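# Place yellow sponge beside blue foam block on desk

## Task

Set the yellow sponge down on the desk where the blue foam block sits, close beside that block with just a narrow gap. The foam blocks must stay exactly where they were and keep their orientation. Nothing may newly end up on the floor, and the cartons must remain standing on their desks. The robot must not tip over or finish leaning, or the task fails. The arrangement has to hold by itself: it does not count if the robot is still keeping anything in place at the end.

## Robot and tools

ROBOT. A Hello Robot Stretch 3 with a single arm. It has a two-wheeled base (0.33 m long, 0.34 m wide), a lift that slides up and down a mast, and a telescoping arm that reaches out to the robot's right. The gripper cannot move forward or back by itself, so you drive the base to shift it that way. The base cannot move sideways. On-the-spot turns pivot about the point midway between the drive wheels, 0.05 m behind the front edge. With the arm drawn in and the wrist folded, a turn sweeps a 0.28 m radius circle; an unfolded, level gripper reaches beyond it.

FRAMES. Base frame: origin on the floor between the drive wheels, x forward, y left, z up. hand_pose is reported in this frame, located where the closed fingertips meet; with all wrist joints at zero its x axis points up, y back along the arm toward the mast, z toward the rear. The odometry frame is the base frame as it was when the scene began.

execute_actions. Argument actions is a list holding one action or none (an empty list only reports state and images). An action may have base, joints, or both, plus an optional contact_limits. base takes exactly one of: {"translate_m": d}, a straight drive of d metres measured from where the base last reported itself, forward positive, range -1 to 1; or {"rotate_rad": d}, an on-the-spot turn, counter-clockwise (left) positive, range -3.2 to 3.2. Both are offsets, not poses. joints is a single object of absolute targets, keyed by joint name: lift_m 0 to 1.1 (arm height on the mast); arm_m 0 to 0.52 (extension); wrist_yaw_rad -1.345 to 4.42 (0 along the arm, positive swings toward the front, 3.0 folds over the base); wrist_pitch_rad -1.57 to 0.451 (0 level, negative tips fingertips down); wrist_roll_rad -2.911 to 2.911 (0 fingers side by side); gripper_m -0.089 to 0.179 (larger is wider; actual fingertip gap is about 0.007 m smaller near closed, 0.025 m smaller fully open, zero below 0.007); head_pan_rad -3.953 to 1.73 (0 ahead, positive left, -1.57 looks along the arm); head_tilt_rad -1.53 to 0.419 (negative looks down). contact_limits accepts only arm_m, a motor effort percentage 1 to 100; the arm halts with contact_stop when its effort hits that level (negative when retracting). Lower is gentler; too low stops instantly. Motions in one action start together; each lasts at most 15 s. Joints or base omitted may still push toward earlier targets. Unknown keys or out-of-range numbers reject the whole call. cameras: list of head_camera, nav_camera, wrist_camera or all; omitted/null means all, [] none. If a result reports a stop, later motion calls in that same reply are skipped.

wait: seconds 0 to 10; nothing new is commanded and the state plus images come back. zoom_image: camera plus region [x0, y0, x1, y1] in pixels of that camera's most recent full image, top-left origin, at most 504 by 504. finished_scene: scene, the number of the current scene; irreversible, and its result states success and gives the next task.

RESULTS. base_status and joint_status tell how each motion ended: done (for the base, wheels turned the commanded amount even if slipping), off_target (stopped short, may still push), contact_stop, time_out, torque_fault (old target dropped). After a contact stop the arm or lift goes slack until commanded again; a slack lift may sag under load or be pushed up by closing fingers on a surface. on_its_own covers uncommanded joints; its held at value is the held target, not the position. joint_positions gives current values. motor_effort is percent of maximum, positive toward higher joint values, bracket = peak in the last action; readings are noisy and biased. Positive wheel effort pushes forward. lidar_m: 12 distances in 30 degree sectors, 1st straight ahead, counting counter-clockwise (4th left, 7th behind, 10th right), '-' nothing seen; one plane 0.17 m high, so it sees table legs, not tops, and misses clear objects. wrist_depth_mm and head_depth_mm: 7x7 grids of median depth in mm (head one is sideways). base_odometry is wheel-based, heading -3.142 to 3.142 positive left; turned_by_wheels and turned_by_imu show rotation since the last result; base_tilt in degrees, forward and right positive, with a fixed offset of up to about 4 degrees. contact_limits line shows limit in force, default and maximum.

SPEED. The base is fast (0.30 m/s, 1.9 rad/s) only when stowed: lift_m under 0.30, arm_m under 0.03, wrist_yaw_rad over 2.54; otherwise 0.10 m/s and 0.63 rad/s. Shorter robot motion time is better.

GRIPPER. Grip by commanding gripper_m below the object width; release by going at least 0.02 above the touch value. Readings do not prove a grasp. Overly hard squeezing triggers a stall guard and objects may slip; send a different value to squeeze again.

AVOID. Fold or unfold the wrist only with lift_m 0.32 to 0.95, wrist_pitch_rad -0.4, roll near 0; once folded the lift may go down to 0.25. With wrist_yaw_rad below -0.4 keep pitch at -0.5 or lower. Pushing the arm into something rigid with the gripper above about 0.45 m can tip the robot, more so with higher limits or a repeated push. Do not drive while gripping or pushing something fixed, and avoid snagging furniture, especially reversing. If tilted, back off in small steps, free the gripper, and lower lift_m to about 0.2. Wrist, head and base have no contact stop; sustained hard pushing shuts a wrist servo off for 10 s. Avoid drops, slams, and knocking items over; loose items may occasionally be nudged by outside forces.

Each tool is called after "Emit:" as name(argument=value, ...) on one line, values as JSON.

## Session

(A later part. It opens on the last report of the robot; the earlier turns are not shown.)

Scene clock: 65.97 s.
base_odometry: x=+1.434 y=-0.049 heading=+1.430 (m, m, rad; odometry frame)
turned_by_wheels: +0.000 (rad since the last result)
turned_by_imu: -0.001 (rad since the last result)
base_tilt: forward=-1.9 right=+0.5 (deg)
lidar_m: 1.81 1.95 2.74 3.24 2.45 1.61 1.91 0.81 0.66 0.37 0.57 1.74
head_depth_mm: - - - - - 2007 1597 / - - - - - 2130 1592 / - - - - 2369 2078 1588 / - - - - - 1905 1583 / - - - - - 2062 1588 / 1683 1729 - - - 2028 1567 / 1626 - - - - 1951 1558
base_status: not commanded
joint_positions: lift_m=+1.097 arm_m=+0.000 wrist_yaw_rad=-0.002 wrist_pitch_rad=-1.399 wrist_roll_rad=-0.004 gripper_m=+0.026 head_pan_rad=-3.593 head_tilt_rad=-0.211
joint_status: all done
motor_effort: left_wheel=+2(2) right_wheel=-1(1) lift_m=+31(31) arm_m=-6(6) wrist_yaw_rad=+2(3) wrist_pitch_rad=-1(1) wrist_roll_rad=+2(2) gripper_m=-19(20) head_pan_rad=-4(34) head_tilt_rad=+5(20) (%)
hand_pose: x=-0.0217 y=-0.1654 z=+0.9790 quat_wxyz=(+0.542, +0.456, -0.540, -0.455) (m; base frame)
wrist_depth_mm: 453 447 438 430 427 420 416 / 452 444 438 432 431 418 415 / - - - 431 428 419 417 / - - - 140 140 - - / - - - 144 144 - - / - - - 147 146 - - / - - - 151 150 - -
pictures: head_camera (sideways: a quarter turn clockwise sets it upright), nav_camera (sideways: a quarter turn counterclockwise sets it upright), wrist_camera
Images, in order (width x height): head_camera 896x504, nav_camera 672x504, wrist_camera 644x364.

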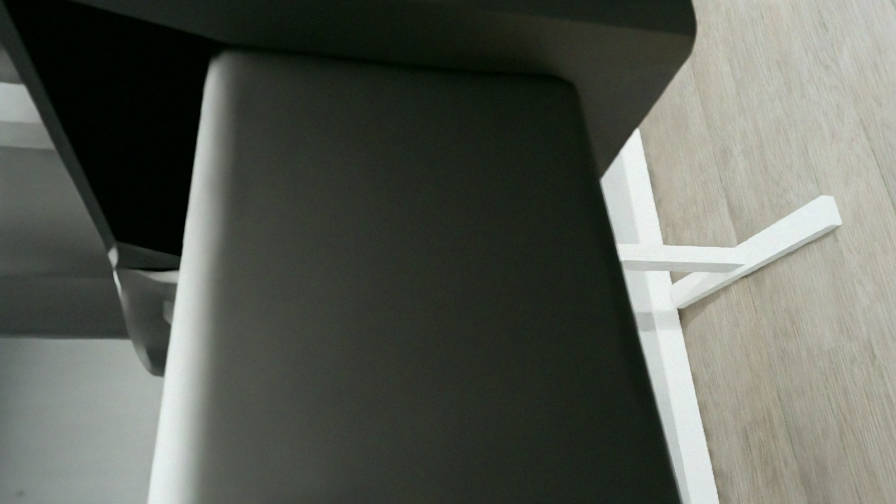

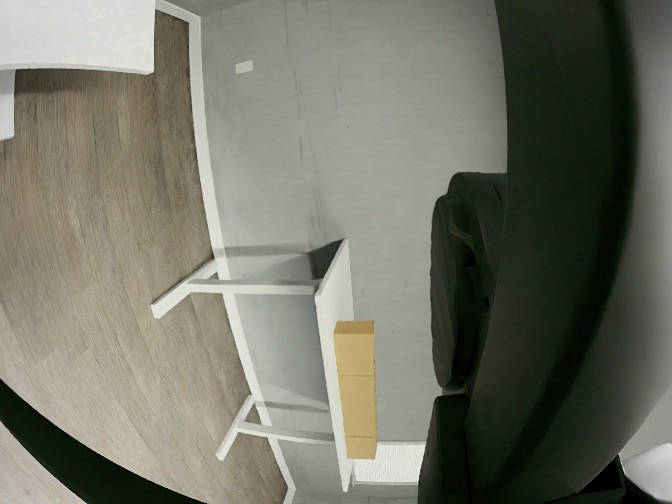

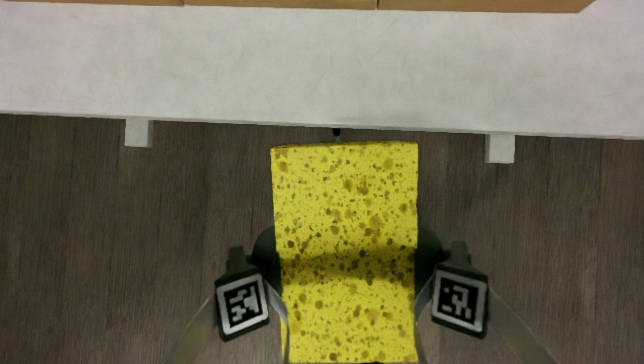

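Emit:
execute_actions(actions=[{"base":{"rotate_rad":-3.17},"joints":{"lift_m":0.28,"wrist_yaw_rad":2.65,"wrist_pitch_rad":-0.4,"head_pan_rad":-0.5,"head_tilt_rad":-0.5}}])

Scene clock: 75.27 s.
base_odometry: x=+1.434 y=-0.049 heading=-1.740 (m, m, rad; odometry frame)
turned_by_wheels: -3.170 (rad since the last result)
turned_by_imu: -3.151 (rad since the last result)
base_tilt: forward=-1.8 right=+0.4 (deg)
lidar_m: 1.91 1.45 0.81 0.37 0.93 0.94 1.81 1.93 2.70 3.25 2.38 1.61
head_depth_mm: 2178 1676 2716 2513 1966 1562 1287 / 2038 1555 2505 2690 1947 1543 1285 / 1939 1466 2380 2553 1943 1540 1269 / 1819 1923 2189 2402 1940 1534 1262 / 1734 1859 1708 2279 1937 1521 1265 / 1650 1786 1972 2171 1930 1527 1253 / 1571 1708 1853 2035 1899 1504 1251
base_status: done
joint_positions: lift_m=+0.280 arm_m=+0.000 wrist_yaw_rad=+2.647 wrist_pitch_rad=-0.422 wrist_roll_rad=-0.003 gripper_m=+0.026 head_pan_rad=-0.507 head_tilt_rad=-0.494
joint_status: all done
motor_effort: left_wheel=+2(6) right_wheel=-1(4) lift_m=+18(27) arm_m=-5(5) wrist_yaw_rad=+4(4) wrist_pitch_rad=+6(7) wrist_roll_rad=+2(2) gripper_m=-20(19) head_pan_rad=+4(54) head_tilt_rad=-2(21) (%)
hand_pose: x=+0.0851 y=+0.0517 z=+0.2921 quat_wxyz=(+0.313, +0.705, -0.025, +0.635) (m; base frame)
wrist_depth_mm: 881 934 - - - - - / 890 989 - - - - - / 945 981 - - 918 963 933 / 858 780 795 141 140 726 723 / 682 659 645 143 143 587 591 / - 555 519 147 146 506 496 / - 475 - 151 150 429 427
pictures: head_camera (sideways: a quarter turn clockwise sets it upright), nav_camera (sideways: a quarter turn counterclockwise sets it upright), wrist_camera
Images, in order (width x height): head_camera 896x504, nav_camera 672x504, wrist_camera 644x364.

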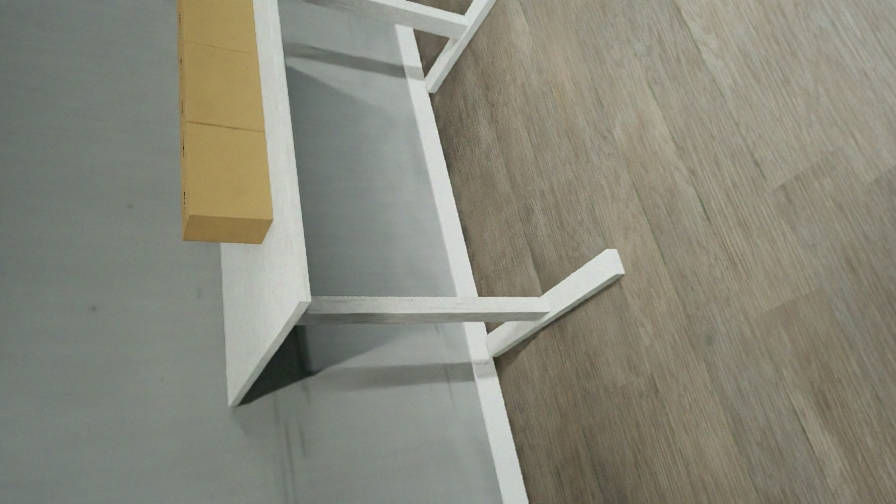

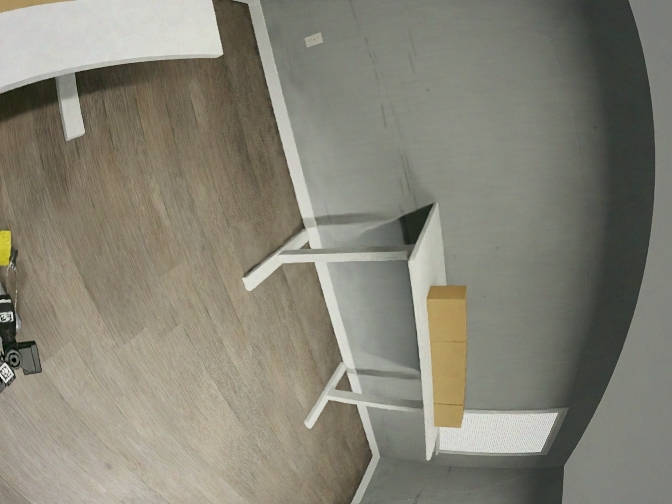

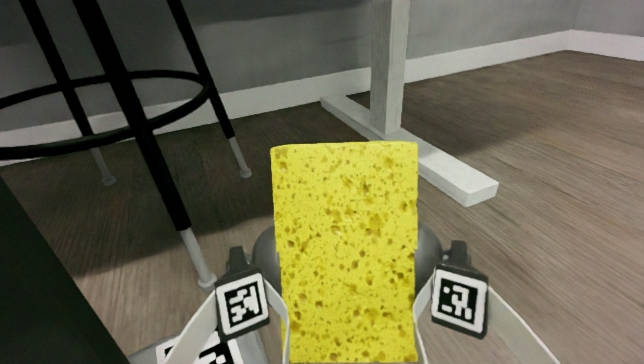

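Emit:
execute_actions(actions=[{"base":{"translate_m":1.0},"joints":{"head_pan_rad":-1.1,"head_tilt_rad":-0.4}}], cameras=["head_camera","nav_camera"])

Emit:
execute_actions(actions=[{"base":{"translate_m":0.55},"joints":{"head_pan_rad":-1.5,"head_tilt_rad":-0.4}}], cameras=["head_camera","nav_camera"])

Scene clock: 80.77 s.
base_odometry: x=+1.266 y=-1.035 heading=-1.740 (m, m, rad; odometry frame)
turned_by_wheels: +0.000 (rad since the last result)
turned_by_imu: -0.002 (rad since the last result)
base_tilt: forward=-1.9 right=+0.5 (deg)
lidar_m: 0.91 0.97 1.04 1.02 0.74 1.06 2.82 2.98 3.69 1.99 0.85 0.94
head_depth_mm: 3126 3267 1331 2854 2215 1689 1353 / 2559 2952 1026 867 2019 1671 1347 / 1991 2241 882 855 1992 1675 1350 / 1614 1784 1547 849 2086 1656 1338 / 1372 1487 1482 896 1009 1127 1244 / 1189 1263 1297 950 1576 1582 1327 / 1049 1102 1158 1018 1325 1442 1320
base_status: done
joint_positions: lift_m=+0.280 arm_m=+0.000 wrist_yaw_rad=+2.647 wrist_pitch_rad=-0.421 wrist_roll_rad=-0.003 gripper_m=+0.026 head_pan_rad=-1.093 head_tilt_rad=-0.408
joint_status: all done
motor_effort: left_wheel=+2(9) right_wheel=-1(5) lift_m=+19(18) arm_m=-5(5) wrist_yaw_rad=+1(3) wrist_pitch_rad=+6(6) wrist_roll_rad=+1(2) gripper_m=-19(19) head_pan_rad=-4(46) head_tilt_rad=+3(15) (%)
hand_pose: x=+0.0851 y=+0.0518 z=+0.2923 quat_wxyz=(+0.313, +0.705, -0.025, +0.636) (m; base frame)
wrist_depth_mm: 821 881 979 - - 944 733 / 856 921 - - - 999 767 / 938 991 - - 971 939 778 / 878 837 804 141 141 736 715 / 668 654 645 143 143 598 590 / - 543 546 146 146 498 497 / - 480 - 151 150 428 426
pictures: head_camera (sideways: a quarter turn clockwise sets it upright), nav_camera (sideways: a quarter turn counterclockwise sets it upright)
Images, in order (width x height): head_camera 896x504, nav_camera 672x504.

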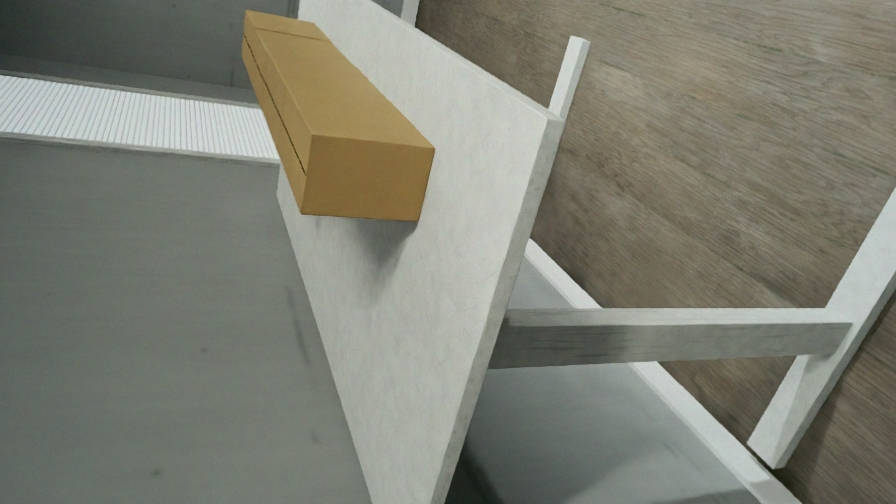

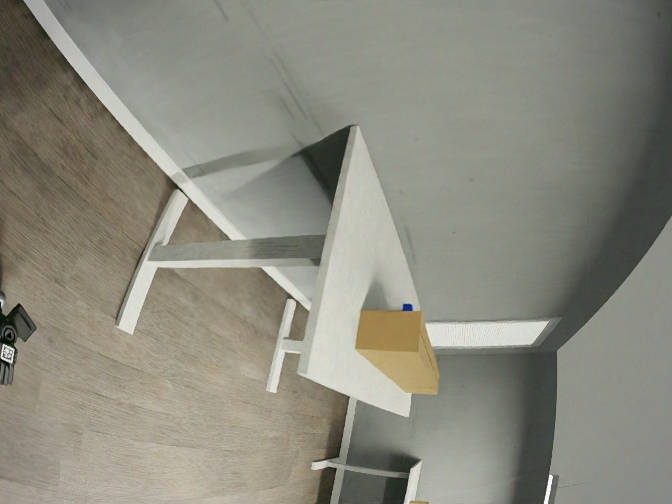

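Scene clock: 84.27 s.
base_odometry: x=+1.174 y=-1.577 heading=-1.739 (m, m, rad; odometry frame)
turned_by_wheels: +0.000 (rad since the last result)
turned_by_imu: -0.001 (rad since the last result)
base_tilt: forward=-1.7 right=+0.6 (deg)
lidar_m: 0.36 0.38 0.55 0.99 1.04 1.13 1.58 3.47 3.46 0.74 0.49 0.37
head_depth_mm: 3093 3382 851 860 2031 1687 1353 / 3186 3315 1176 865 1991 1679 1339 / 3203 3442 1588 856 843 986 1285 / 3089 3392 1529 850 1969 1600 1268 / 1640 1727 1499 836 1915 1650 1334 / 1076 1123 1154 830 1278 1364 1287 / 805 826 854 798 910 949 993
base_status: done
joint_positions: lift_m=+0.280 arm_m=+0.000 wrist_yaw_rad=+2.647 wrist_pitch_rad=-0.421 wrist_roll_rad=-0.003 gripper_m=+0.026 head_pan_rad=-1.493 head_tilt_rad=-0.408
joint_status: all done
motor_effort: left_wheel=+2(10) right_wheel=-1(3) lift_m=+18(19) arm_m=-6(5) wrist_yaw_rad=+4(3) wrist_pitch_rad=+6(5) wrist_roll_rad=+2(2) gripper_m=-21(19) head_pan_rad=-4(35) head_tilt_rad=+4(5) (%)
hand_pose: x=+0.0851 y=+0.0518 z=+0.2923 quat_wxyz=(+0.313, +0.705, -0.025, +0.636) (m; base frame)
wrist_depth_mm: 777 855 946 755 476 350 279 / 825 910 - 844 507 370 286 / 872 952 - 824 511 381 296 / 864 845 798 141 140 403 307 / 665 659 665 144 143 420 322 / - 546 544 148 146 411 340 / - 476 - 151 151 413 343
pictures: head_camera (sideways: a quarter turn clockwise sets it upright), nav_camera (sideways: a quarter turn counterclockwise sets it upright)
Images, in order (width x height): head_camera 896x504, nav_camera 672x504.

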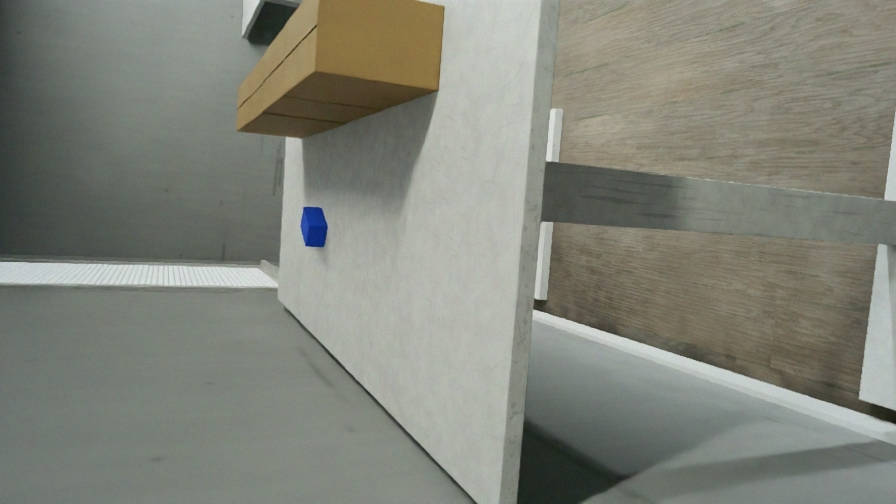

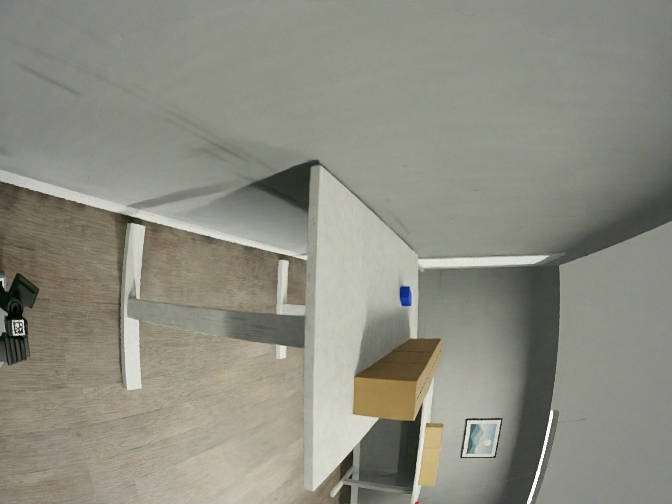

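Emit:
zoom_image(camera="head_camera", region=[260, 170, 380, 290])

Region (260, 170, 380, 290) of head_camera's 896x504 image, scaled by 4.200, with more detail than that image has.

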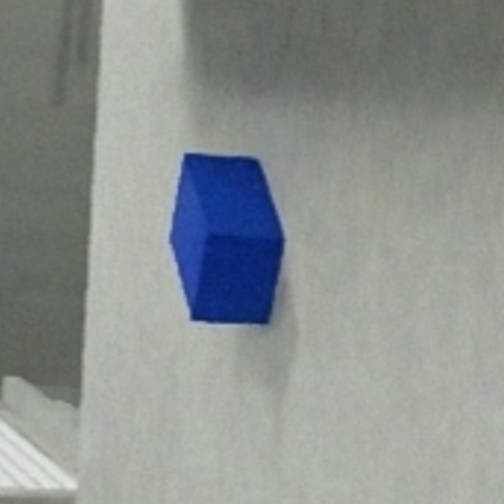

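Emit:
execute_actions(actions=[{"base":{"translate_m":-0.71}}], cameras=[])

Emit:
execute_actions(actions=[{"base":{"rotate_rad":1.585},"joints":{"head_pan_rad":-2.6,"head_tilt_rad":-0.7}}], cameras=["head_camera","nav_camera"])

Scene clock: 96.40 s.
base_odometry: x=+1.293 y=-0.877 heading=-1.739 (m, m, rad; odometry frame)
turned_by_wheels: +0.000 (rad since the last result)
turned_by_imu: +0.000 (rad since the last result)
base_tilt: forward=-1.9 right=+0.3 (deg)
lidar_m: 1.07 1.13 1.05 1.03 1.09 0.91 2.65 2.83 3.62 2.03 0.94 1.10
head_depth_mm: 3108 3245 3622 3183 2202 1681 1365 / 3190 3341 3651 3176 2196 1664 1352 / 3169 3436 3679 3203 2199 1663 1340 / 3196 3448 3766 3112 2161 1649 1331 / 3225 3496 3640 3101 2153 1642 1328 / 3168 3088 1244 2206 2123 1638 1324 / 2363 2431 997 871 2020 1626 1331
base_status: done
joint_positions: lift_m=+0.280 arm_m=+0.000 wrist_yaw_rad=+2.647 wrist_pitch_rad=-0.421 wrist_roll_rad=-0.003 gripper_m=+0.026 head_pan_rad=-1.493 head_tilt_rad=-0.408
joint_status: not commanded
motor_effort: left_wheel=+2(7) right_wheel=-1(5) lift_m=+18(18) arm_m=-5(5) wrist_yaw_rad=+2(3) wrist_pitch_rad=+6(6) wrist_roll_rad=+2(2) gripper_m=-20(19) head_pan_rad=-4(4) head_tilt_rad=+4(4) (%)
hand_pose: x=+0.0851 y=+0.0518 z=+0.2923 quat_wxyz=(+0.313, +0.705, -0.025, +0.636) (m; base frame)
wrist_depth_mm: 832 871 - - - - 894 / 846 967 - - - - 920 / 921 - - - - 952 895 / 848 832 806 141 139 743 726 / 660 650 673 144 143 595 595 / - 547 548 147 146 511 492 / - 477 - 150 150 429 428
pictures: none
No camera images: the call's "cameras" was empty. Leave "cameras" out to get every camera's image.

Scene clock: 98.77 s.
base_odometry: x=+1.293 y=-0.877 heading=-0.154 (m, m, rad; odometry frame)
turned_by_wheels: +1.585 (rad since the last result)
turned_by_imu: +1.568 (rad since the last result)
base_tilt: forward=-1.8 right=+0.6 (deg)
lidar_m: 1.03 0.64 0.91 2.65 2.85 3.61 2.03 0.94 1.09 1.07 1.14 1.05
head_depth_mm: 1216 1253 2680 2010 1632 1366 1168 / 1004 978 2287 1998 1606 1353 1166 / 866 882 2297 1985 1596 1342 1156 / 1554 902 790 1969 1599 1340 1156 / 1410 973 1101 1836 1509 1331 1152 / 1277 959 1459 1718 1540 1326 1144 / 1162 1004 1382 1556 1555 1318 1132
base_status: done
joint_positions: lift_m=+0.280 arm_m=+0.000 wrist_yaw_rad=+2.647 wrist_pitch_rad=-0.421 wrist_roll_rad=-0.003 gripper_m=+0.026 head_pan_rad=-2.593 head_tilt_rad=-0.692
joint_status: all done
motor_effort: left_wheel=-2(9) right_wheel=+1(8) lift_m=+18(18) arm_m=-5(6) wrist_yaw_rad=+3(2) wrist_pitch_rad=+6(6) wrist_roll_rad=+2(2) gripper_m=-20(19) head_pan_rad=-5(55) head_tilt_rad=-4(23) (%)
hand_pose: x=+0.0851 y=+0.0518 z=+0.2923 quat_wxyz=(+0.313, +0.705, -0.025, +0.636) (m; base frame)
wrist_depth_mm: - - - - - - 503 / - - - - - - 832 / - - - - - 880 836 / 882 858 810 140 140 657 700 / 674 654 662 143 143 584 591 / - 548 545 147 146 501 495 / - 478 - 151 151 431 433
pictures: head_camera (sideways: a quarter turn clockwise sets it upright), nav_camera (sideways: a quarter turn counterclockwise sets it upright)
Images, in order (width x height): head_camera 896x504, nav_camera 672x504.

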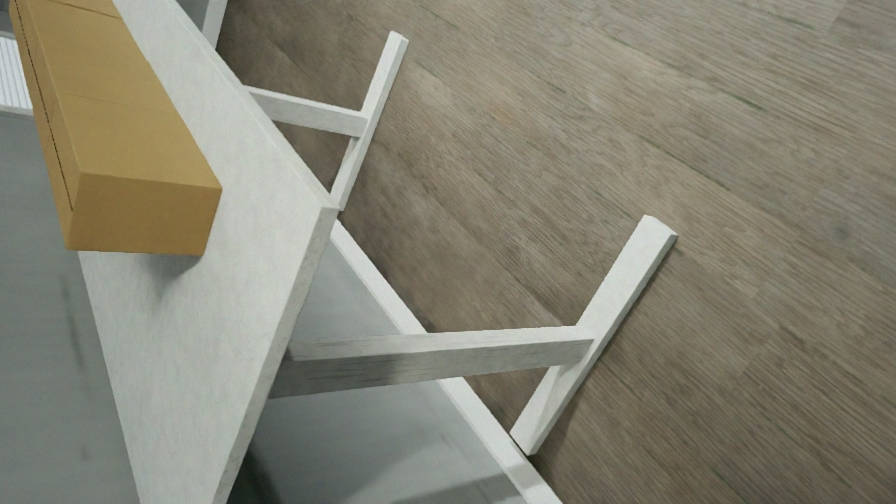

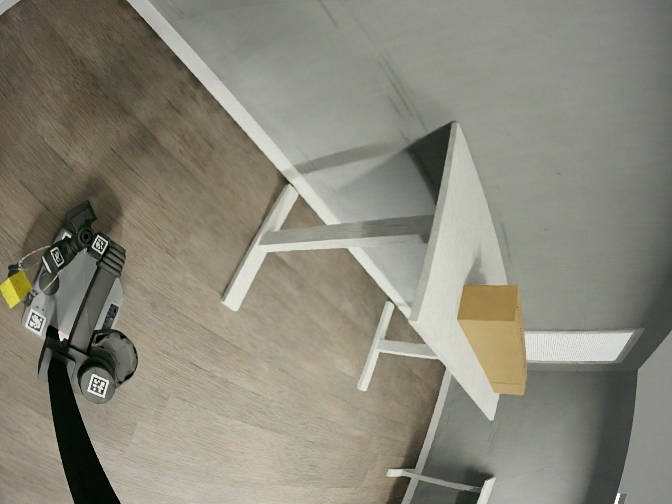

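Emit:
execute_actions(actions=[{"base":{"translate_m":-1.0},"joints":{"head_pan_rad":-2.0,"head_tilt_rad":-0.8}}], cameras=["nav_camera"])

Scene clock: 103.87 s.
base_odometry: x=+0.305 y=-0.723 heading=-0.155 (m, m, rad; odometry frame)
turned_by_wheels: +0.000 (rad since the last result)
turned_by_imu: +0.000 (rad since the last result)
base_tilt: forward=-1.7 right=+0.7 (deg)
lidar_m: 1.62 1.88 2.79 2.52 2.89 2.77 2.29 1.08 1.01 0.99 0.61 1.54
head_depth_mm: 1010 405 481 473 1485 1302 1133 / 983 390 449 471 1412 1287 1132 / 946 374 421 466 420 1277 1127 / 920 361 398 451 406 1270 1137 / 886 349 378 436 385 1275 1135 / 851 345 358 421 383 1245 1120 / 817 339 340 404 380 1212 1110
base_status: done
joint_positions: lift_m=+0.280 arm_m=+0.000 wrist_yaw_rad=+2.647 wrist_pitch_rad=-0.421 wrist_roll_rad=-0.003 gripper_m=+0.026 head_pan_rad=-2.007 head_tilt_rad=-0.790
joint_status: all done
motor_effort: left_wheel=-2(9) right_wheel=+2(4) lift_m=+18(18) arm_m=-5(6) wrist_yaw_rad=+1(4) wrist_pitch_rad=+6(6) wrist_roll_rad=+2(1) gripper_m=-19(20) head_pan_rad=+4(43) head_tilt_rad=-4(15) (%)
hand_pose: x=+0.0851 y=+0.0518 z=+0.2923 quat_wxyz=(+0.313, +0.705, -0.025, +0.636) (m; base frame)
wrist_depth_mm: - - - - - - - / - - - - - - - / - - - - 989 993 957 / 868 826 824 141 141 745 718 / 671 658 657 143 143 587 579 / - 541 545 146 146 508 497 / - 473 - 151 150 432 427
pictures: nav_camera (sideways: a quarter turn counterclockwise sets it upright)
Images, in order (width x height): nav_camera 672x504.

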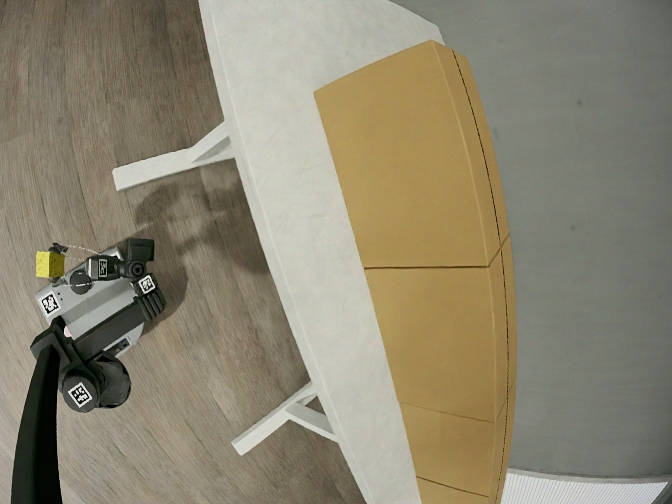

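Emit:
execute_actions(actions=[{"base":{"rotate_rad":-0.19}}], cameras=[])

Emit:
execute_actions(actions=[{"base":{"translate_m":-0.75},"joints":{"head_pan_rad":-1.57,"head_tilt_rad":-0.9}}], cameras=["head_camera","nav_camera"])

Scene clock: 105.73 s.
base_odometry: x=+0.305 y=-0.723 heading=-0.344 (m, m, rad; odometry frame)
turned_by_wheels: -0.190 (rad since the last result)
turned_by_imu: -0.188 (rad since the last result)
base_tilt: forward=-1.8 right=+0.5 (deg)
lidar_m: 2.03 1.62 1.88 2.74 2.58 2.79 2.29 1.08 1.07 0.99 0.61 1.28
head_depth_mm: 541 495 572 519 1470 1298 1138 / 1100 450 534 484 1494 1291 1125 / 1038 413 494 467 1456 1291 1127 / 992 389 448 463 1376 1279 1146 / 937 366 411 452 403 1271 1135 / 892 351 380 432 383 1260 1125 / 854 339 353 413 380 1212 1109
base_status: done
joint_positions: lift_m=+0.280 arm_m=+0.000 wrist_yaw_rad=+2.647 wrist_pitch_rad=-0.421 wrist_roll_rad=-0.003 gripper_m=+0.026 head_pan_rad=-2.007 head_tilt_rad=-0.791
joint_status: not commanded
motor_effort: left_wheel=+2(10) right_wheel=-2(5) lift_m=+18(18) arm_m=-5(6) wrist_yaw_rad=+2(2) wrist_pitch_rad=+6(6) wrist_roll_rad=+2(2) gripper_m=-20(20) head_pan_rad=+4(4) head_tilt_rad=-4(5) (%)
hand_pose: x=+0.0851 y=+0.0518 z=+0.2923 quat_wxyz=(+0.313, +0.705, -0.025, +0.636) (m; base frame)
wrist_depth_mm: - - - - - - - / - - - - - - - / - - - - - 977 933 / 881 828 829 140 140 742 730 / 663 663 662 143 143 612 595 / - 542 549 147 146 507 494 / - 480 - 151 151 429 426
pictures: none
No camera images: the call's "cameras" was empty. Leave "cameras" out to get every camera's image.

Scene clock: 110.10 s.
base_odometry: x=-0.401 y=-0.470 heading=-0.344 (m, m, rad; odometry frame)
turned_by_wheels: +0.000 (rad since the last result)
turned_by_imu: +0.000 (rad since the last result)
base_tilt: forward=-1.6 right=+0.5 (deg)
lidar_m: 2.34 2.78 2.86 2.38 2.65 2.13 1.55 1.73 1.15 0.65 1.09 1.19
head_depth_mm: 1012 636 513 462 1433 1255 1120 / 862 632 511 459 1425 1257 1111 / 816 625 506 445 1379 1218 1145 / 372 415 476 441 1340 1229 - / 366 401 469 438 1386 1230 1098 / 361 394 460 426 1383 1217 1090 / 355 387 455 422 1379 1210 1095
base_status: done
joint_positions: lift_m=+0.280 arm_m=+0.000 wrist_yaw_rad=+2.647 wrist_pitch_rad=-0.421 wrist_roll_rad=-0.003 gripper_m=+0.026 head_pan_rad=-1.577 head_tilt_rad=-0.889
joint_status: all done
motor_effort: left_wheel=+2(6) right_wheel=-1(6) lift_m=+19(18) arm_m=-5(5) wrist_yaw_rad=+2(2) wrist_pitch_rad=+6(5) wrist_roll_rad=+2(2) gripper_m=-20(19) head_pan_rad=+4(39) head_tilt_rad=-5(15) (%)
hand_pose: x=+0.0851 y=+0.0518 z=+0.2923 quat_wxyz=(+0.313, +0.705, -0.025, +0.636) (m; base frame)
wrist_depth_mm: - - - - - - - / - - - - - - - / - - - - - 966 931 / 865 823 806 140 140 735 707 / 682 657 645 143 142 599 583 / - 536 545 147 146 501 491 / - 478 - 151 150 425 432
pictures: head_camera (sideways: a quarter turn clockwise sets it upright), nav_camera (sideways: a quarter turn counterclockwise sets it upright)
Images, in order (width x height): head_camera 896x504, nav_camera 672x504.

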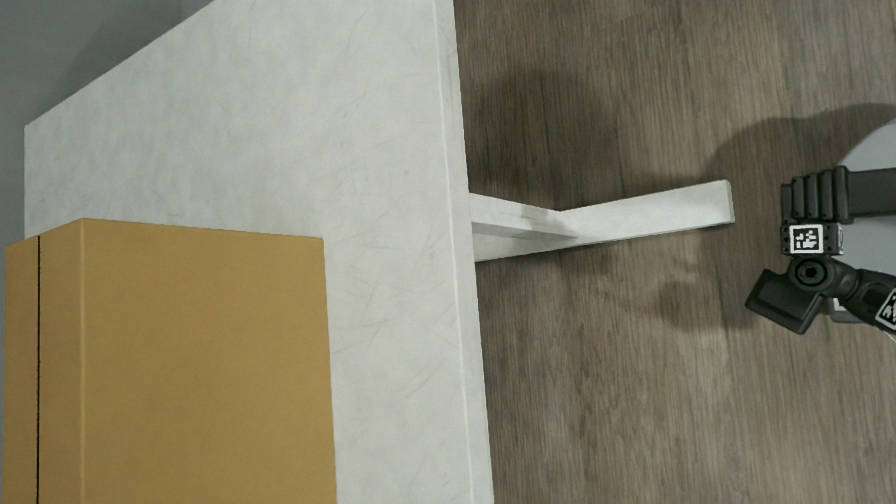

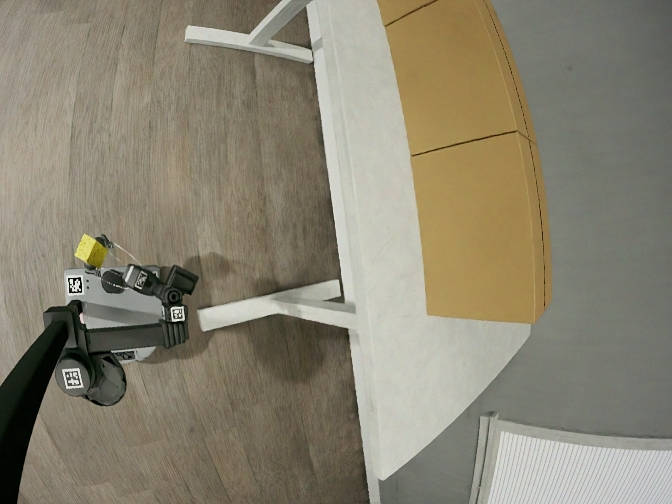

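Emit:
execute_actions(actions=[{"joints":{"lift_m":1.1,"wrist_yaw_rad":1.7,"wrist_pitch_rad":-0.3,"head_pan_rad":-1.3,"head_tilt_rad":-0.6}}])

Scene clock: 119.07 s.
base_odometry: x=-0.401 y=-0.470 heading=-0.344 (m, m, rad; odometry frame)
turned_by_wheels: +0.000 (rad since the last result)
turned_by_imu: -0.001 (rad since the last result)
base_tilt: forward=-1.8 right=+0.5 (deg)
lidar_m: 2.34 2.79 2.86 2.38 2.65 2.11 1.55 1.72 1.15 0.65 1.09 1.19
head_depth_mm: 862 - - - - 414 1215 / 872 959 412 - - 977 1172 / 883 976 418 435 - - 1194 / 893 996 417 438 - - 1188 / 902 990 427 - - - 1191 / 908 986 - - - 1329 1186 / 916 - - - - 1320 1177
base_status: not commanded
joint_positions: lift_m=+1.097 arm_m=+0.000 wrist_yaw_rad=+1.703 wrist_pitch_rad=-0.322 wrist_roll_rad=-0.003 gripper_m=+0.026 head_pan_rad=-1.307 head_tilt_rad=-0.606
joint_status: all done
joint sent to its limit — the command would take lift_m past its upper limit, so that joint was sent only as far as its limit.
motor_effort: left_wheel=+2(2) right_wheel=-2(1) lift_m=+31(32) arm_m=-5(5) wrist_yaw_rad=-3(2) wrist_pitch_rad=+6(8) wrist_roll_rad=+2(2) gripper_m=-19(19) head_pan_rad=+3(29) head_tilt_rad=+3(20) (%)
hand_pose: x=+0.2120 y=-0.1143 z=+1.1316 quat_wxyz=(+0.546, +0.599, -0.373, +0.451) (m; base frame)
wrist_depth_mm: - - - - - - - / - - - - - 639 - / - - - - 922 562 372 / - - - 140 140 550 367 / - - - 143 143 471 368 / - - - 147 146 384 356 / - - - 150 151 346 319
pictures: head_camera (sideways: a quarter turn clockwise sets it upright), nav_camera (sideways: a quarter turn counterclockwise sets it upright), wrist_camera
Images, in order (width x height): head_camera 896x504, nav_camera 672x504, wrist_camera 644x364.

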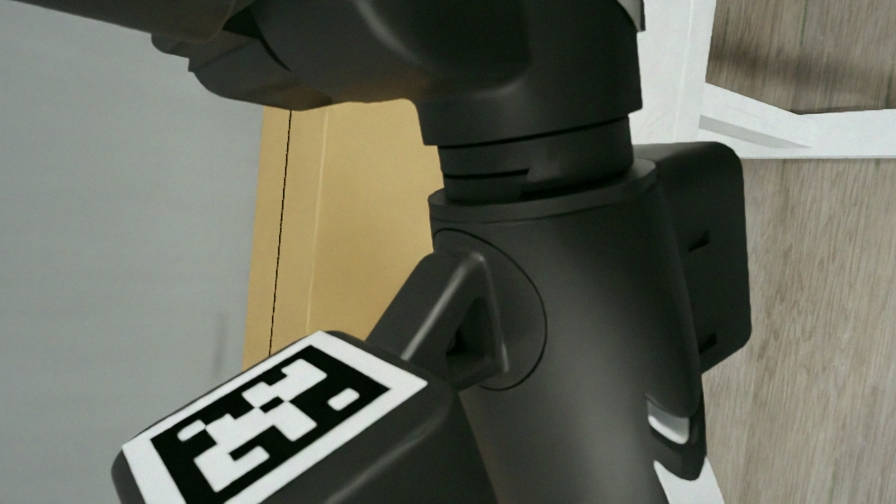

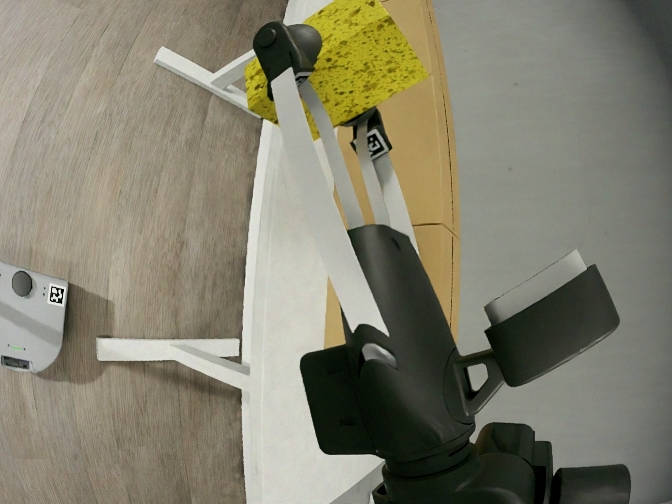

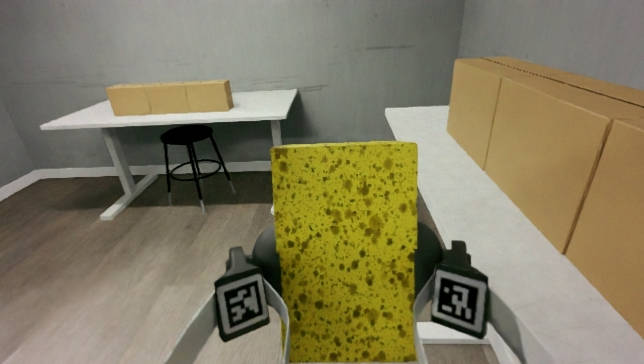

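Emit:
execute_actions(actions=[{"joints":{"arm_m":0.51,"wrist_yaw_rad":1.5,"wrist_pitch_rad":0.2,"head_pan_rad":-1.3,"head_tilt_rad":-0.3},"contact_limits":{"arm_m":15}}])

Scene clock: 124.77 s.
base_odometry: x=-0.401 y=-0.470 heading=-0.344 (m, m, rad; odometry frame)
turned_by_wheels: +0.000 (rad since the last result)
turned_by_imu: -0.001 (rad since the last result)
base_tilt: forward=-1.8 right=+0.5 (deg)
lidar_m: 2.35 2.78 2.86 2.38 2.65 2.12 1.54 1.73 1.15 0.65 1.09 1.19
head_depth_mm: 883 935 1004 1039 669 510 400 / 892 939 997 1034 414 447 398 / 899 952 1000 1056 418 450 397 / 911 966 1028 1065 423 453 395 / 918 959 1048 1081 430 460 393 / 926 979 1053 533 436 464 391 / 934 994 1065 528 445 471 390
base_status: not commanded
joint_positions: lift_m=+1.097 arm_m=+0.510 wrist_yaw_rad=+1.501 wrist_pitch_rad=+0.174 wrist_roll_rad=-0.003 gripper_m=+0.026 head_pan_rad=-1.307 head_tilt_rad=-0.310
joint_status: all done
motor_effort: left_wheel=+1(1) right_wheel=-1(1) lift_m=+30(30) arm_m=+7(7) wrist_yaw_rad=-1(4) wrist_pitch_rad=+7(8) wrist_roll_rad=+1(2) gripper_m=-20(19) head_pan_rad=+4(4) head_tilt_rad=+5(21) (%)
contact_limits: arm_m 15 (drawing in: default 32, maximum 53; extending or still: default 45, maximum 74)
hand_pose: x=+0.2346 y=-0.6724 z=+1.2563 quat_wxyz=(+0.474, +0.435, -0.556, +0.526) (m; base frame)
wrist_depth_mm: - - - - 976 579 423 / - - - - 982 577 425 / - - - - 893 586 425 / - - - 140 140 597 432 / - - - 144 143 606 435 / - - 672 147 146 577 438 / - 386 688 151 151 651 441
pictures: head_camera (sideways: a quarter turn clockwise sets it upright), nav_camera (sideways: a quarter turn counterclockwise sets it upright), wrist_camera
Images, in order (width x height): head_camera 896x504, nav_camera 672x504, wrist_camera 644x364.

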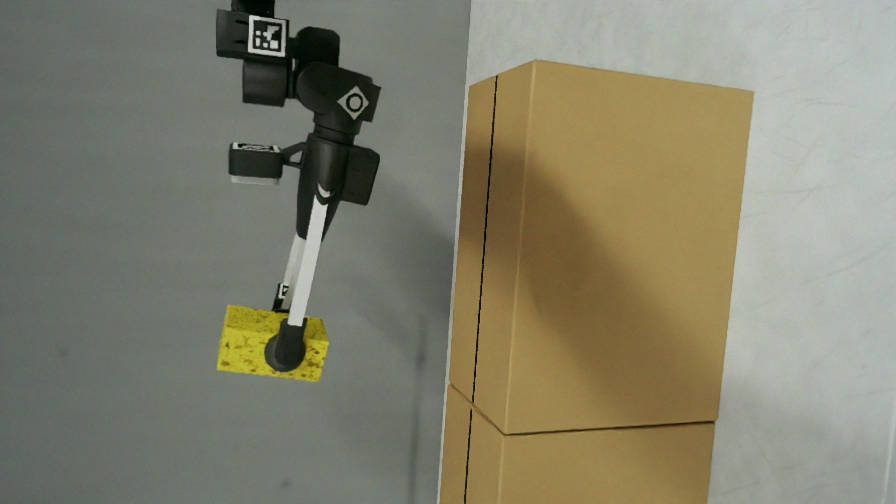

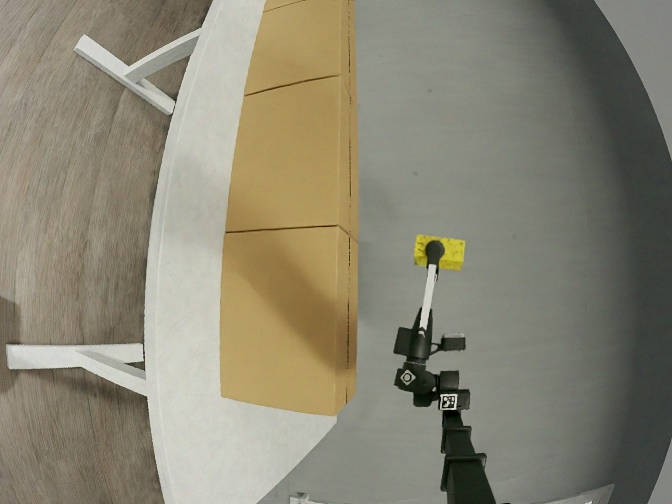

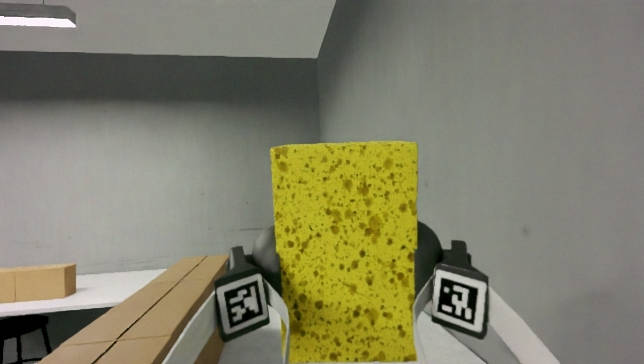

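Emit:
execute_actions(actions=[{"joints":{"wrist_yaw_rad":1.3,"wrist_pitch_rad":-0.55}}], cameras=["wrist_camera","head_camera"])

Scene clock: 126.43 s.
base_odometry: x=-0.401 y=-0.470 heading=-0.344 (m, m, rad; odometry frame)
turned_by_wheels: +0.000 (rad since the last result)
turned_by_imu: +0.000 (rad since the last result)
base_tilt: forward=-1.8 right=+0.6 (deg)
lidar_m: 2.34 2.77 2.85 2.38 2.65 2.12 1.54 1.73 1.16 0.65 1.09 1.19
head_depth_mm: 881 922 1010 1042 672 509 400 / 890 938 995 1038 414 447 397 / 900 951 1004 510 418 450 396 / 907 968 1025 505 424 452 394 / 920 975 1035 696 429 460 393 / 929 986 1051 534 436 464 391 / 938 999 1068 528 445 471 389
base_status: not commanded
joint_positions: lift_m=+1.097 arm_m=+0.510 wrist_yaw_rad=+1.304 wrist_pitch_rad=-0.563 wrist_roll_rad=-0.003 gripper_m=+0.026 head_pan_rad=-1.307 head_tilt_rad=-0.310
joint_status: all done
motor_effort: left_wheel=+2(2) right_wheel=-1(2) lift_m=+31(31) arm_m=+6(7) wrist_yaw_rad=-3(5) wrist_pitch_rad=+4(6) wrist_roll_rad=+2(2) gripper_m=-19(19) head_pan_rad=+4(4) head_tilt_rad=+4(4) (%)
hand_pose: x=+0.1751 y=-0.7086 z=+1.0783 quat_wxyz=(+0.660, +0.568, -0.419, +0.257) (m; base frame)
wrist_depth_mm: 421 936 980 861 625 442 341 / 349 664 677 653 605 467 358 / 322 512 523 505 493 460 373 / 298 424 421 140 140 387 370 / 275 359 364 143 143 331 325 / 254 312 313 148 146 290 284 / 238 274 264 150 151 253 252
pictures: head_camera (sideways: a quarter turn clockwise sets it upright), wrist_camera
Images, in order (width x height): head_camera 896x504, wrist_camera 644x364.

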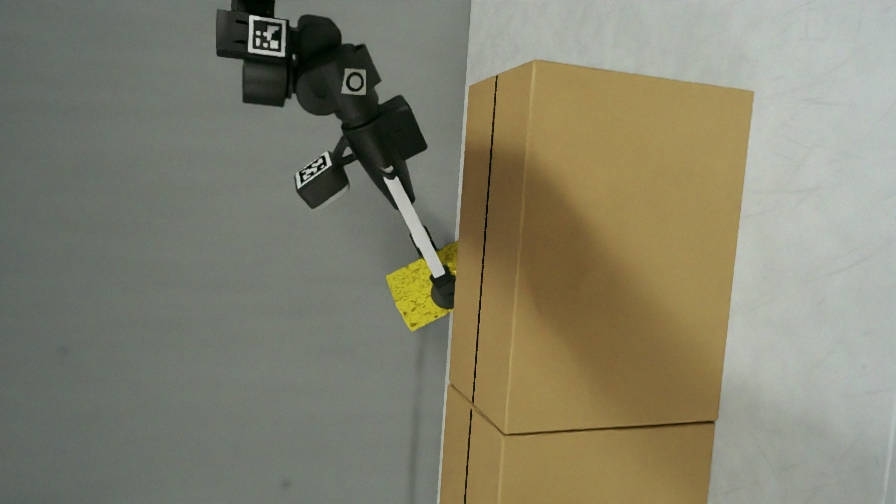

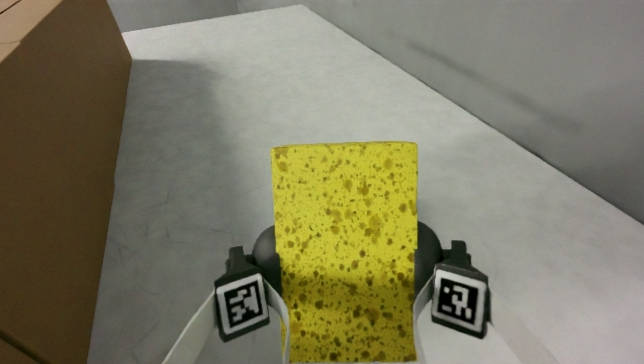

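Emit:
execute_actions(actions=[{"joints":{"wrist_yaw_rad":0.85}}], cameras=["wrist_camera"])

Scene clock: 127.80 s.
base_odometry: x=-0.401 y=-0.470 heading=-0.344 (m, m, rad; odometry frame)
turned_by_wheels: +0.000 (rad since the last result)
turned_by_imu: +0.000 (rad since the last result)
base_tilt: forward=-1.9 right=+0.6 (deg)
lidar_m: 2.33 2.78 2.86 2.37 2.66 2.12 1.55 1.73 1.16 0.65 1.09 1.19
head_depth_mm: 884 927 1015 1044 670 510 400 / 890 939 987 1038 413 446 398 / 901 960 1014 511 418 450 397 / 907 964 1028 632 423 453 395 / 918 973 1035 1086 430 460 394 / 933 986 1050 533 436 460 391 / 936 995 1058 527 446 471 390
base_status: not commanded
joint_positions: lift_m=+1.097 arm_m=+0.510 wrist_yaw_rad=+0.854 wrist_pitch_rad=-0.564 wrist_roll_rad=-0.003 gripper_m=+0.026 head_pan_rad=-1.307 head_tilt_rad=-0.310
joint_status: all done
motor_effort: left_wheel=+1(1) right_wheel=-1(2) lift_m=+31(30) arm_m=+6(6) wrist_yaw_rad=-3(4) wrist_pitch_rad=+4(3) wrist_roll_rad=+1(2) gripper_m=-20(19) head_pan_rad=+4(4) head_tilt_rad=+4(5) (%)
hand_pose: x=+0.1321 y=-0.7886 z=+1.0783 quat_wxyz=(+0.701, +0.460, -0.535, +0.103) (m; base frame)
wrist_depth_mm: - 894 610 464 368 309 265 / 736 724 635 513 405 332 283 / 555 531 515 504 430 360 303 / 439 432 420 141 140 382 326 / 372 320 349 144 143 330 324 / 312 299 302 147 145 291 283 / 280 273 263 150 150 250 252
pictures: wrist_camera
Images, in order (width x height): wrist_camera 644x364.

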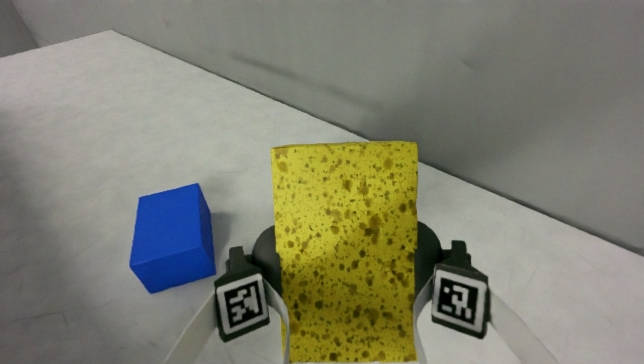

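Emit:
execute_actions(actions=[{"base":{"translate_m":0.08},"joints":{"wrist_yaw_rad":1.19,"wrist_pitch_rad":-1.0,"arm_m":0.52}}], cameras=["wrist_camera"])

Scene clock: 132.13 s.
base_odometry: x=-0.326 y=-0.497 heading=-0.344 (m, m, rad; odometry frame)
turned_by_wheels: +0.000 (rad since the last result)
turned_by_imu: -0.001 (rad since the last result)
base_tilt: forward=-1.8 right=+0.5 (deg)
lidar_m: 2.26 2.72 2.86 2.38 2.67 2.21 1.62 1.71 0.67 0.74 1.08 1.12
head_depth_mm: 875 924 1002 1029 401 428 400 / 885 934 986 1028 407 434 399 / 895 947 996 1044 410 440 396 / 903 954 1021 1058 414 447 394 / 910 971 1032 1072 423 452 393 / 922 978 1039 1077 429 460 391 / 931 986 1046 529 436 462 390
base_status: done
joint_positions: lift_m=+1.097 arm_m=+0.519 wrist_yaw_rad=+1.187 wrist_pitch_rad=-1.006 wrist_roll_rad=-0.003 gripper_m=+0.026 head_pan_rad=-1.307 head_tilt_rad=-0.310
joint_status: all done
motor_effort: left_wheel=+2(5) right_wheel=-1(3) lift_m=+31(30) arm_m=+7(7) wrist_yaw_rad=+2(3) wrist_pitch_rad=+2(4) wrist_roll_rad=+2(2) gripper_m=-19(19) head_pan_rad=+4(5) head_tilt_rad=+4(4) (%)
hand_pose: x=+0.0868 y=-0.7082 z=+1.0062 quat_wxyz=(+0.705, +0.629, -0.321, +0.065) (m; base frame)
wrist_depth_mm: 333 322 313 249 301 294 291 / 300 300 286 231 278 271 267 / 277 275 265 255 257 252 248 / 259 253 249 141 140 237 233 / 240 237 233 143 143 222 217 / 225 223 221 147 146 208 204 / 211 210 203 151 150 194 193
pictures: wrist_camera
Images, in order (width x height): wrist_camera 644x364.

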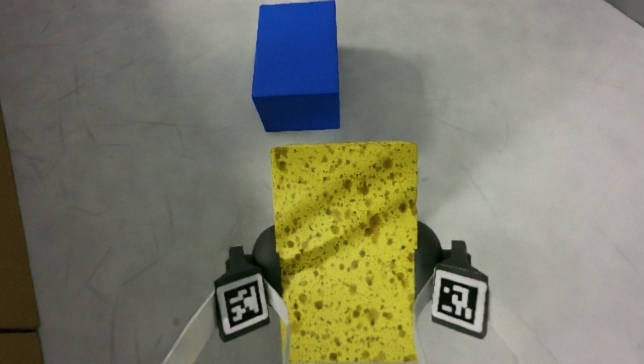

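Emit:
execute_actions(actions=[{"base":{"translate_m":0.066},"joints":{"wrist_pitch_rad":-1.12}}], cameras=["wrist_camera"])

Scene clock: 135.37 s.
base_odometry: x=-0.264 y=-0.519 heading=-0.344 (m, m, rad; odometry frame)
turned_by_wheels: +0.000 (rad since the last result)
turned_by_imu: -0.001 (rad since the last result)
base_tilt: forward=-1.7 right=+0.6 (deg)
lidar_m: 2.20 2.21 2.88 2.38 2.67 2.27 1.69 1.70 0.69 1.06 1.08 1.06
head_depth_mm: 875 912 995 1027 394 422 400 / 878 930 986 477 400 428 397 / 887 937 994 1034 405 433 396 / 893 947 1010 1051 412 443 395 / 906 957 1025 1060 416 447 393 / 916 969 1035 1066 421 452 392 / 922 983 1045 526 428 458 390
base_status: done
joint_positions: lift_m=+1.097 arm_m=+0.519 wrist_yaw_rad=+1.187 wrist_pitch_rad=-1.123 wrist_roll_rad=-0.003 gripper_m=+0.026 head_pan_rad=-1.307 head_tilt_rad=-0.310
joint_status: all done
motor_effort: left_wheel=+2(5) right_wheel=-1(3) lift_m=+31(31) arm_m=+6(6) wrist_yaw_rad=+3(2) wrist_pitch_rad=+1(1) wrist_roll_rad=+2(2) gripper_m=-20(20) head_pan_rad=+4(4) head_tilt_rad=+4(4) (%)
hand_pose: x=+0.0611 y=-0.6978 z=+0.9941 quat_wxyz=(+0.708, +0.647, -0.284, +0.023) (m; base frame)
wrist_depth_mm: 277 272 267 207 255 252 246 / 259 258 251 195 240 238 234 / 248 243 238 190 228 227 223 / 235 231 229 140 140 215 214 / 223 220 217 143 143 206 204 / 212 210 209 146 146 198 194 / 201 202 197 150 150 188 187
pictures: wrist_camera
Images, in order (width x height): wrist_camera 644x364.

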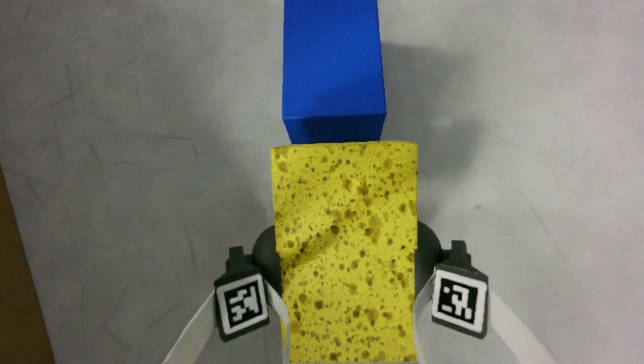

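Emit:
execute_actions(actions=[{"joints":{"wrist_pitch_rad":-1.16,"lift_m":1.095}}], cameras=[])

Emit:
execute_actions(actions=[{"joints":{"gripper_m":0.066}}], cameras=["wrist_camera"])

Scene clock: 136.73 s.
base_odometry: x=-0.264 y=-0.519 heading=-0.344 (m, m, rad; odometry frame)
turned_by_wheels: +0.000 (rad since the last result)
turned_by_imu: +0.000 (rad since the last result)
base_tilt: forward=-1.7 right=+0.6 (deg)
lidar_m: 2.21 2.21 2.87 2.38 2.67 2.28 1.69 1.70 0.69 1.06 1.07 1.06
head_depth_mm: 871 914 988 1019 395 421 400 / 876 928 983 478 400 426 398 / 885 938 996 1040 406 434 396 / 894 949 1012 1048 412 444 395 / 905 958 1023 1068 416 447 393 / 912 972 1037 1068 422 451 391 / 924 984 1043 527 428 458 390
base_status: not commanded
joint_positions: lift_m=+1.095 arm_m=+0.519 wrist_yaw_rad=+1.187 wrist_pitch_rad=-1.152 wrist_roll_rad=-0.003 gripper_m=+0.026 head_pan_rad=-1.307 head_tilt_rad=-0.310
joint_status: all done
motor_effort: left_wheel=+2(2) right_wheel=-2(1) lift_m=+18(26) arm_m=+6(6) wrist_yaw_rad=+3(4) wrist_pitch_rad=-3(3) wrist_roll_rad=+1(2) gripper_m=-20(20) head_pan_rad=+4(4) head_tilt_rad=+3(4) (%)
hand_pose: x=+0.0546 y=-0.6952 z=+0.9901 quat_wxyz=(+0.708, +0.651, -0.275, +0.013) (m; base frame)
wrist_depth_mm: 264 262 253 197 244 242 237 / 250 247 243 187 234 230 225 / 238 236 232 207 223 220 216 / 229 225 222 140 140 211 207 / 219 216 213 143 143 201 199 / 209 206 206 146 145 195 191 / 199 198 193 150 149 187 184
pictures: none
No camera images: the call's "cameras" was empty. Leave "cameras" out to get every camera's image.

Scene clock: 137.80 s.
base_odometry: x=-0.264 y=-0.519 heading=-0.344 (m, m, rad; odometry frame)
turned_by_wheels: +0.000 (rad since the last result)
turned_by_imu: +0.000 (rad since the last result)
base_tilt: forward=-1.7 right=+0.5 (deg)
lidar_m: 2.20 2.21 2.87 2.39 2.67 2.27 1.69 1.71 0.70 1.06 1.07 1.06
head_depth_mm: 866 913 998 1027 394 421 400 / 874 929 982 477 400 427 399 / 884 939 987 1042 406 435 397 / 894 947 1016 1047 411 444 395 / 905 958 1021 1063 416 447 394 / 910 972 1034 1069 421 453 391 / 920 982 1045 527 428 458 391
base_status: not commanded
joint_positions: lift_m=+1.095 arm_m=+0.519 wrist_yaw_rad=+1.187 wrist_pitch_rad=-1.153 wrist_roll_rad=-0.003 gripper_m=+0.066 head_pan_rad=-1.307 head_tilt_rad=-0.310
joint_status: all done
motor_effort: left_wheel=+2(2) right_wheel=-3(1) lift_m=+18(18) arm_m=+5(6) wrist_yaw_rad=+3(2) wrist_pitch_rad=-2(4) wrist_roll_rad=+2(2) gripper_m=-3(87) head_pan_rad=+4(4) head_tilt_rad=+4(4) (%)
hand_pose: x=+0.0545 y=-0.6951 z=+0.9901 quat_wxyz=(+0.708, +0.651, -0.274, +0.013) (m; base frame)
wrist_depth_mm: 267 261 255 196 242 240 238 / 252 247 241 186 233 230 226 / 240 237 232 207 223 220 215 / 228 225 220 146 145 211 207 / 219 215 213 147 146 203 199 / 208 208 206 149 147 194 192 / 198 199 194 150 148 186 185
pictures: wrist_camera
Images, in order (width x height): wrist_camera 644x364.

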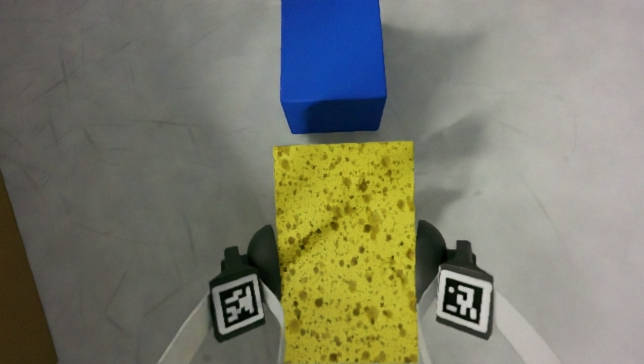

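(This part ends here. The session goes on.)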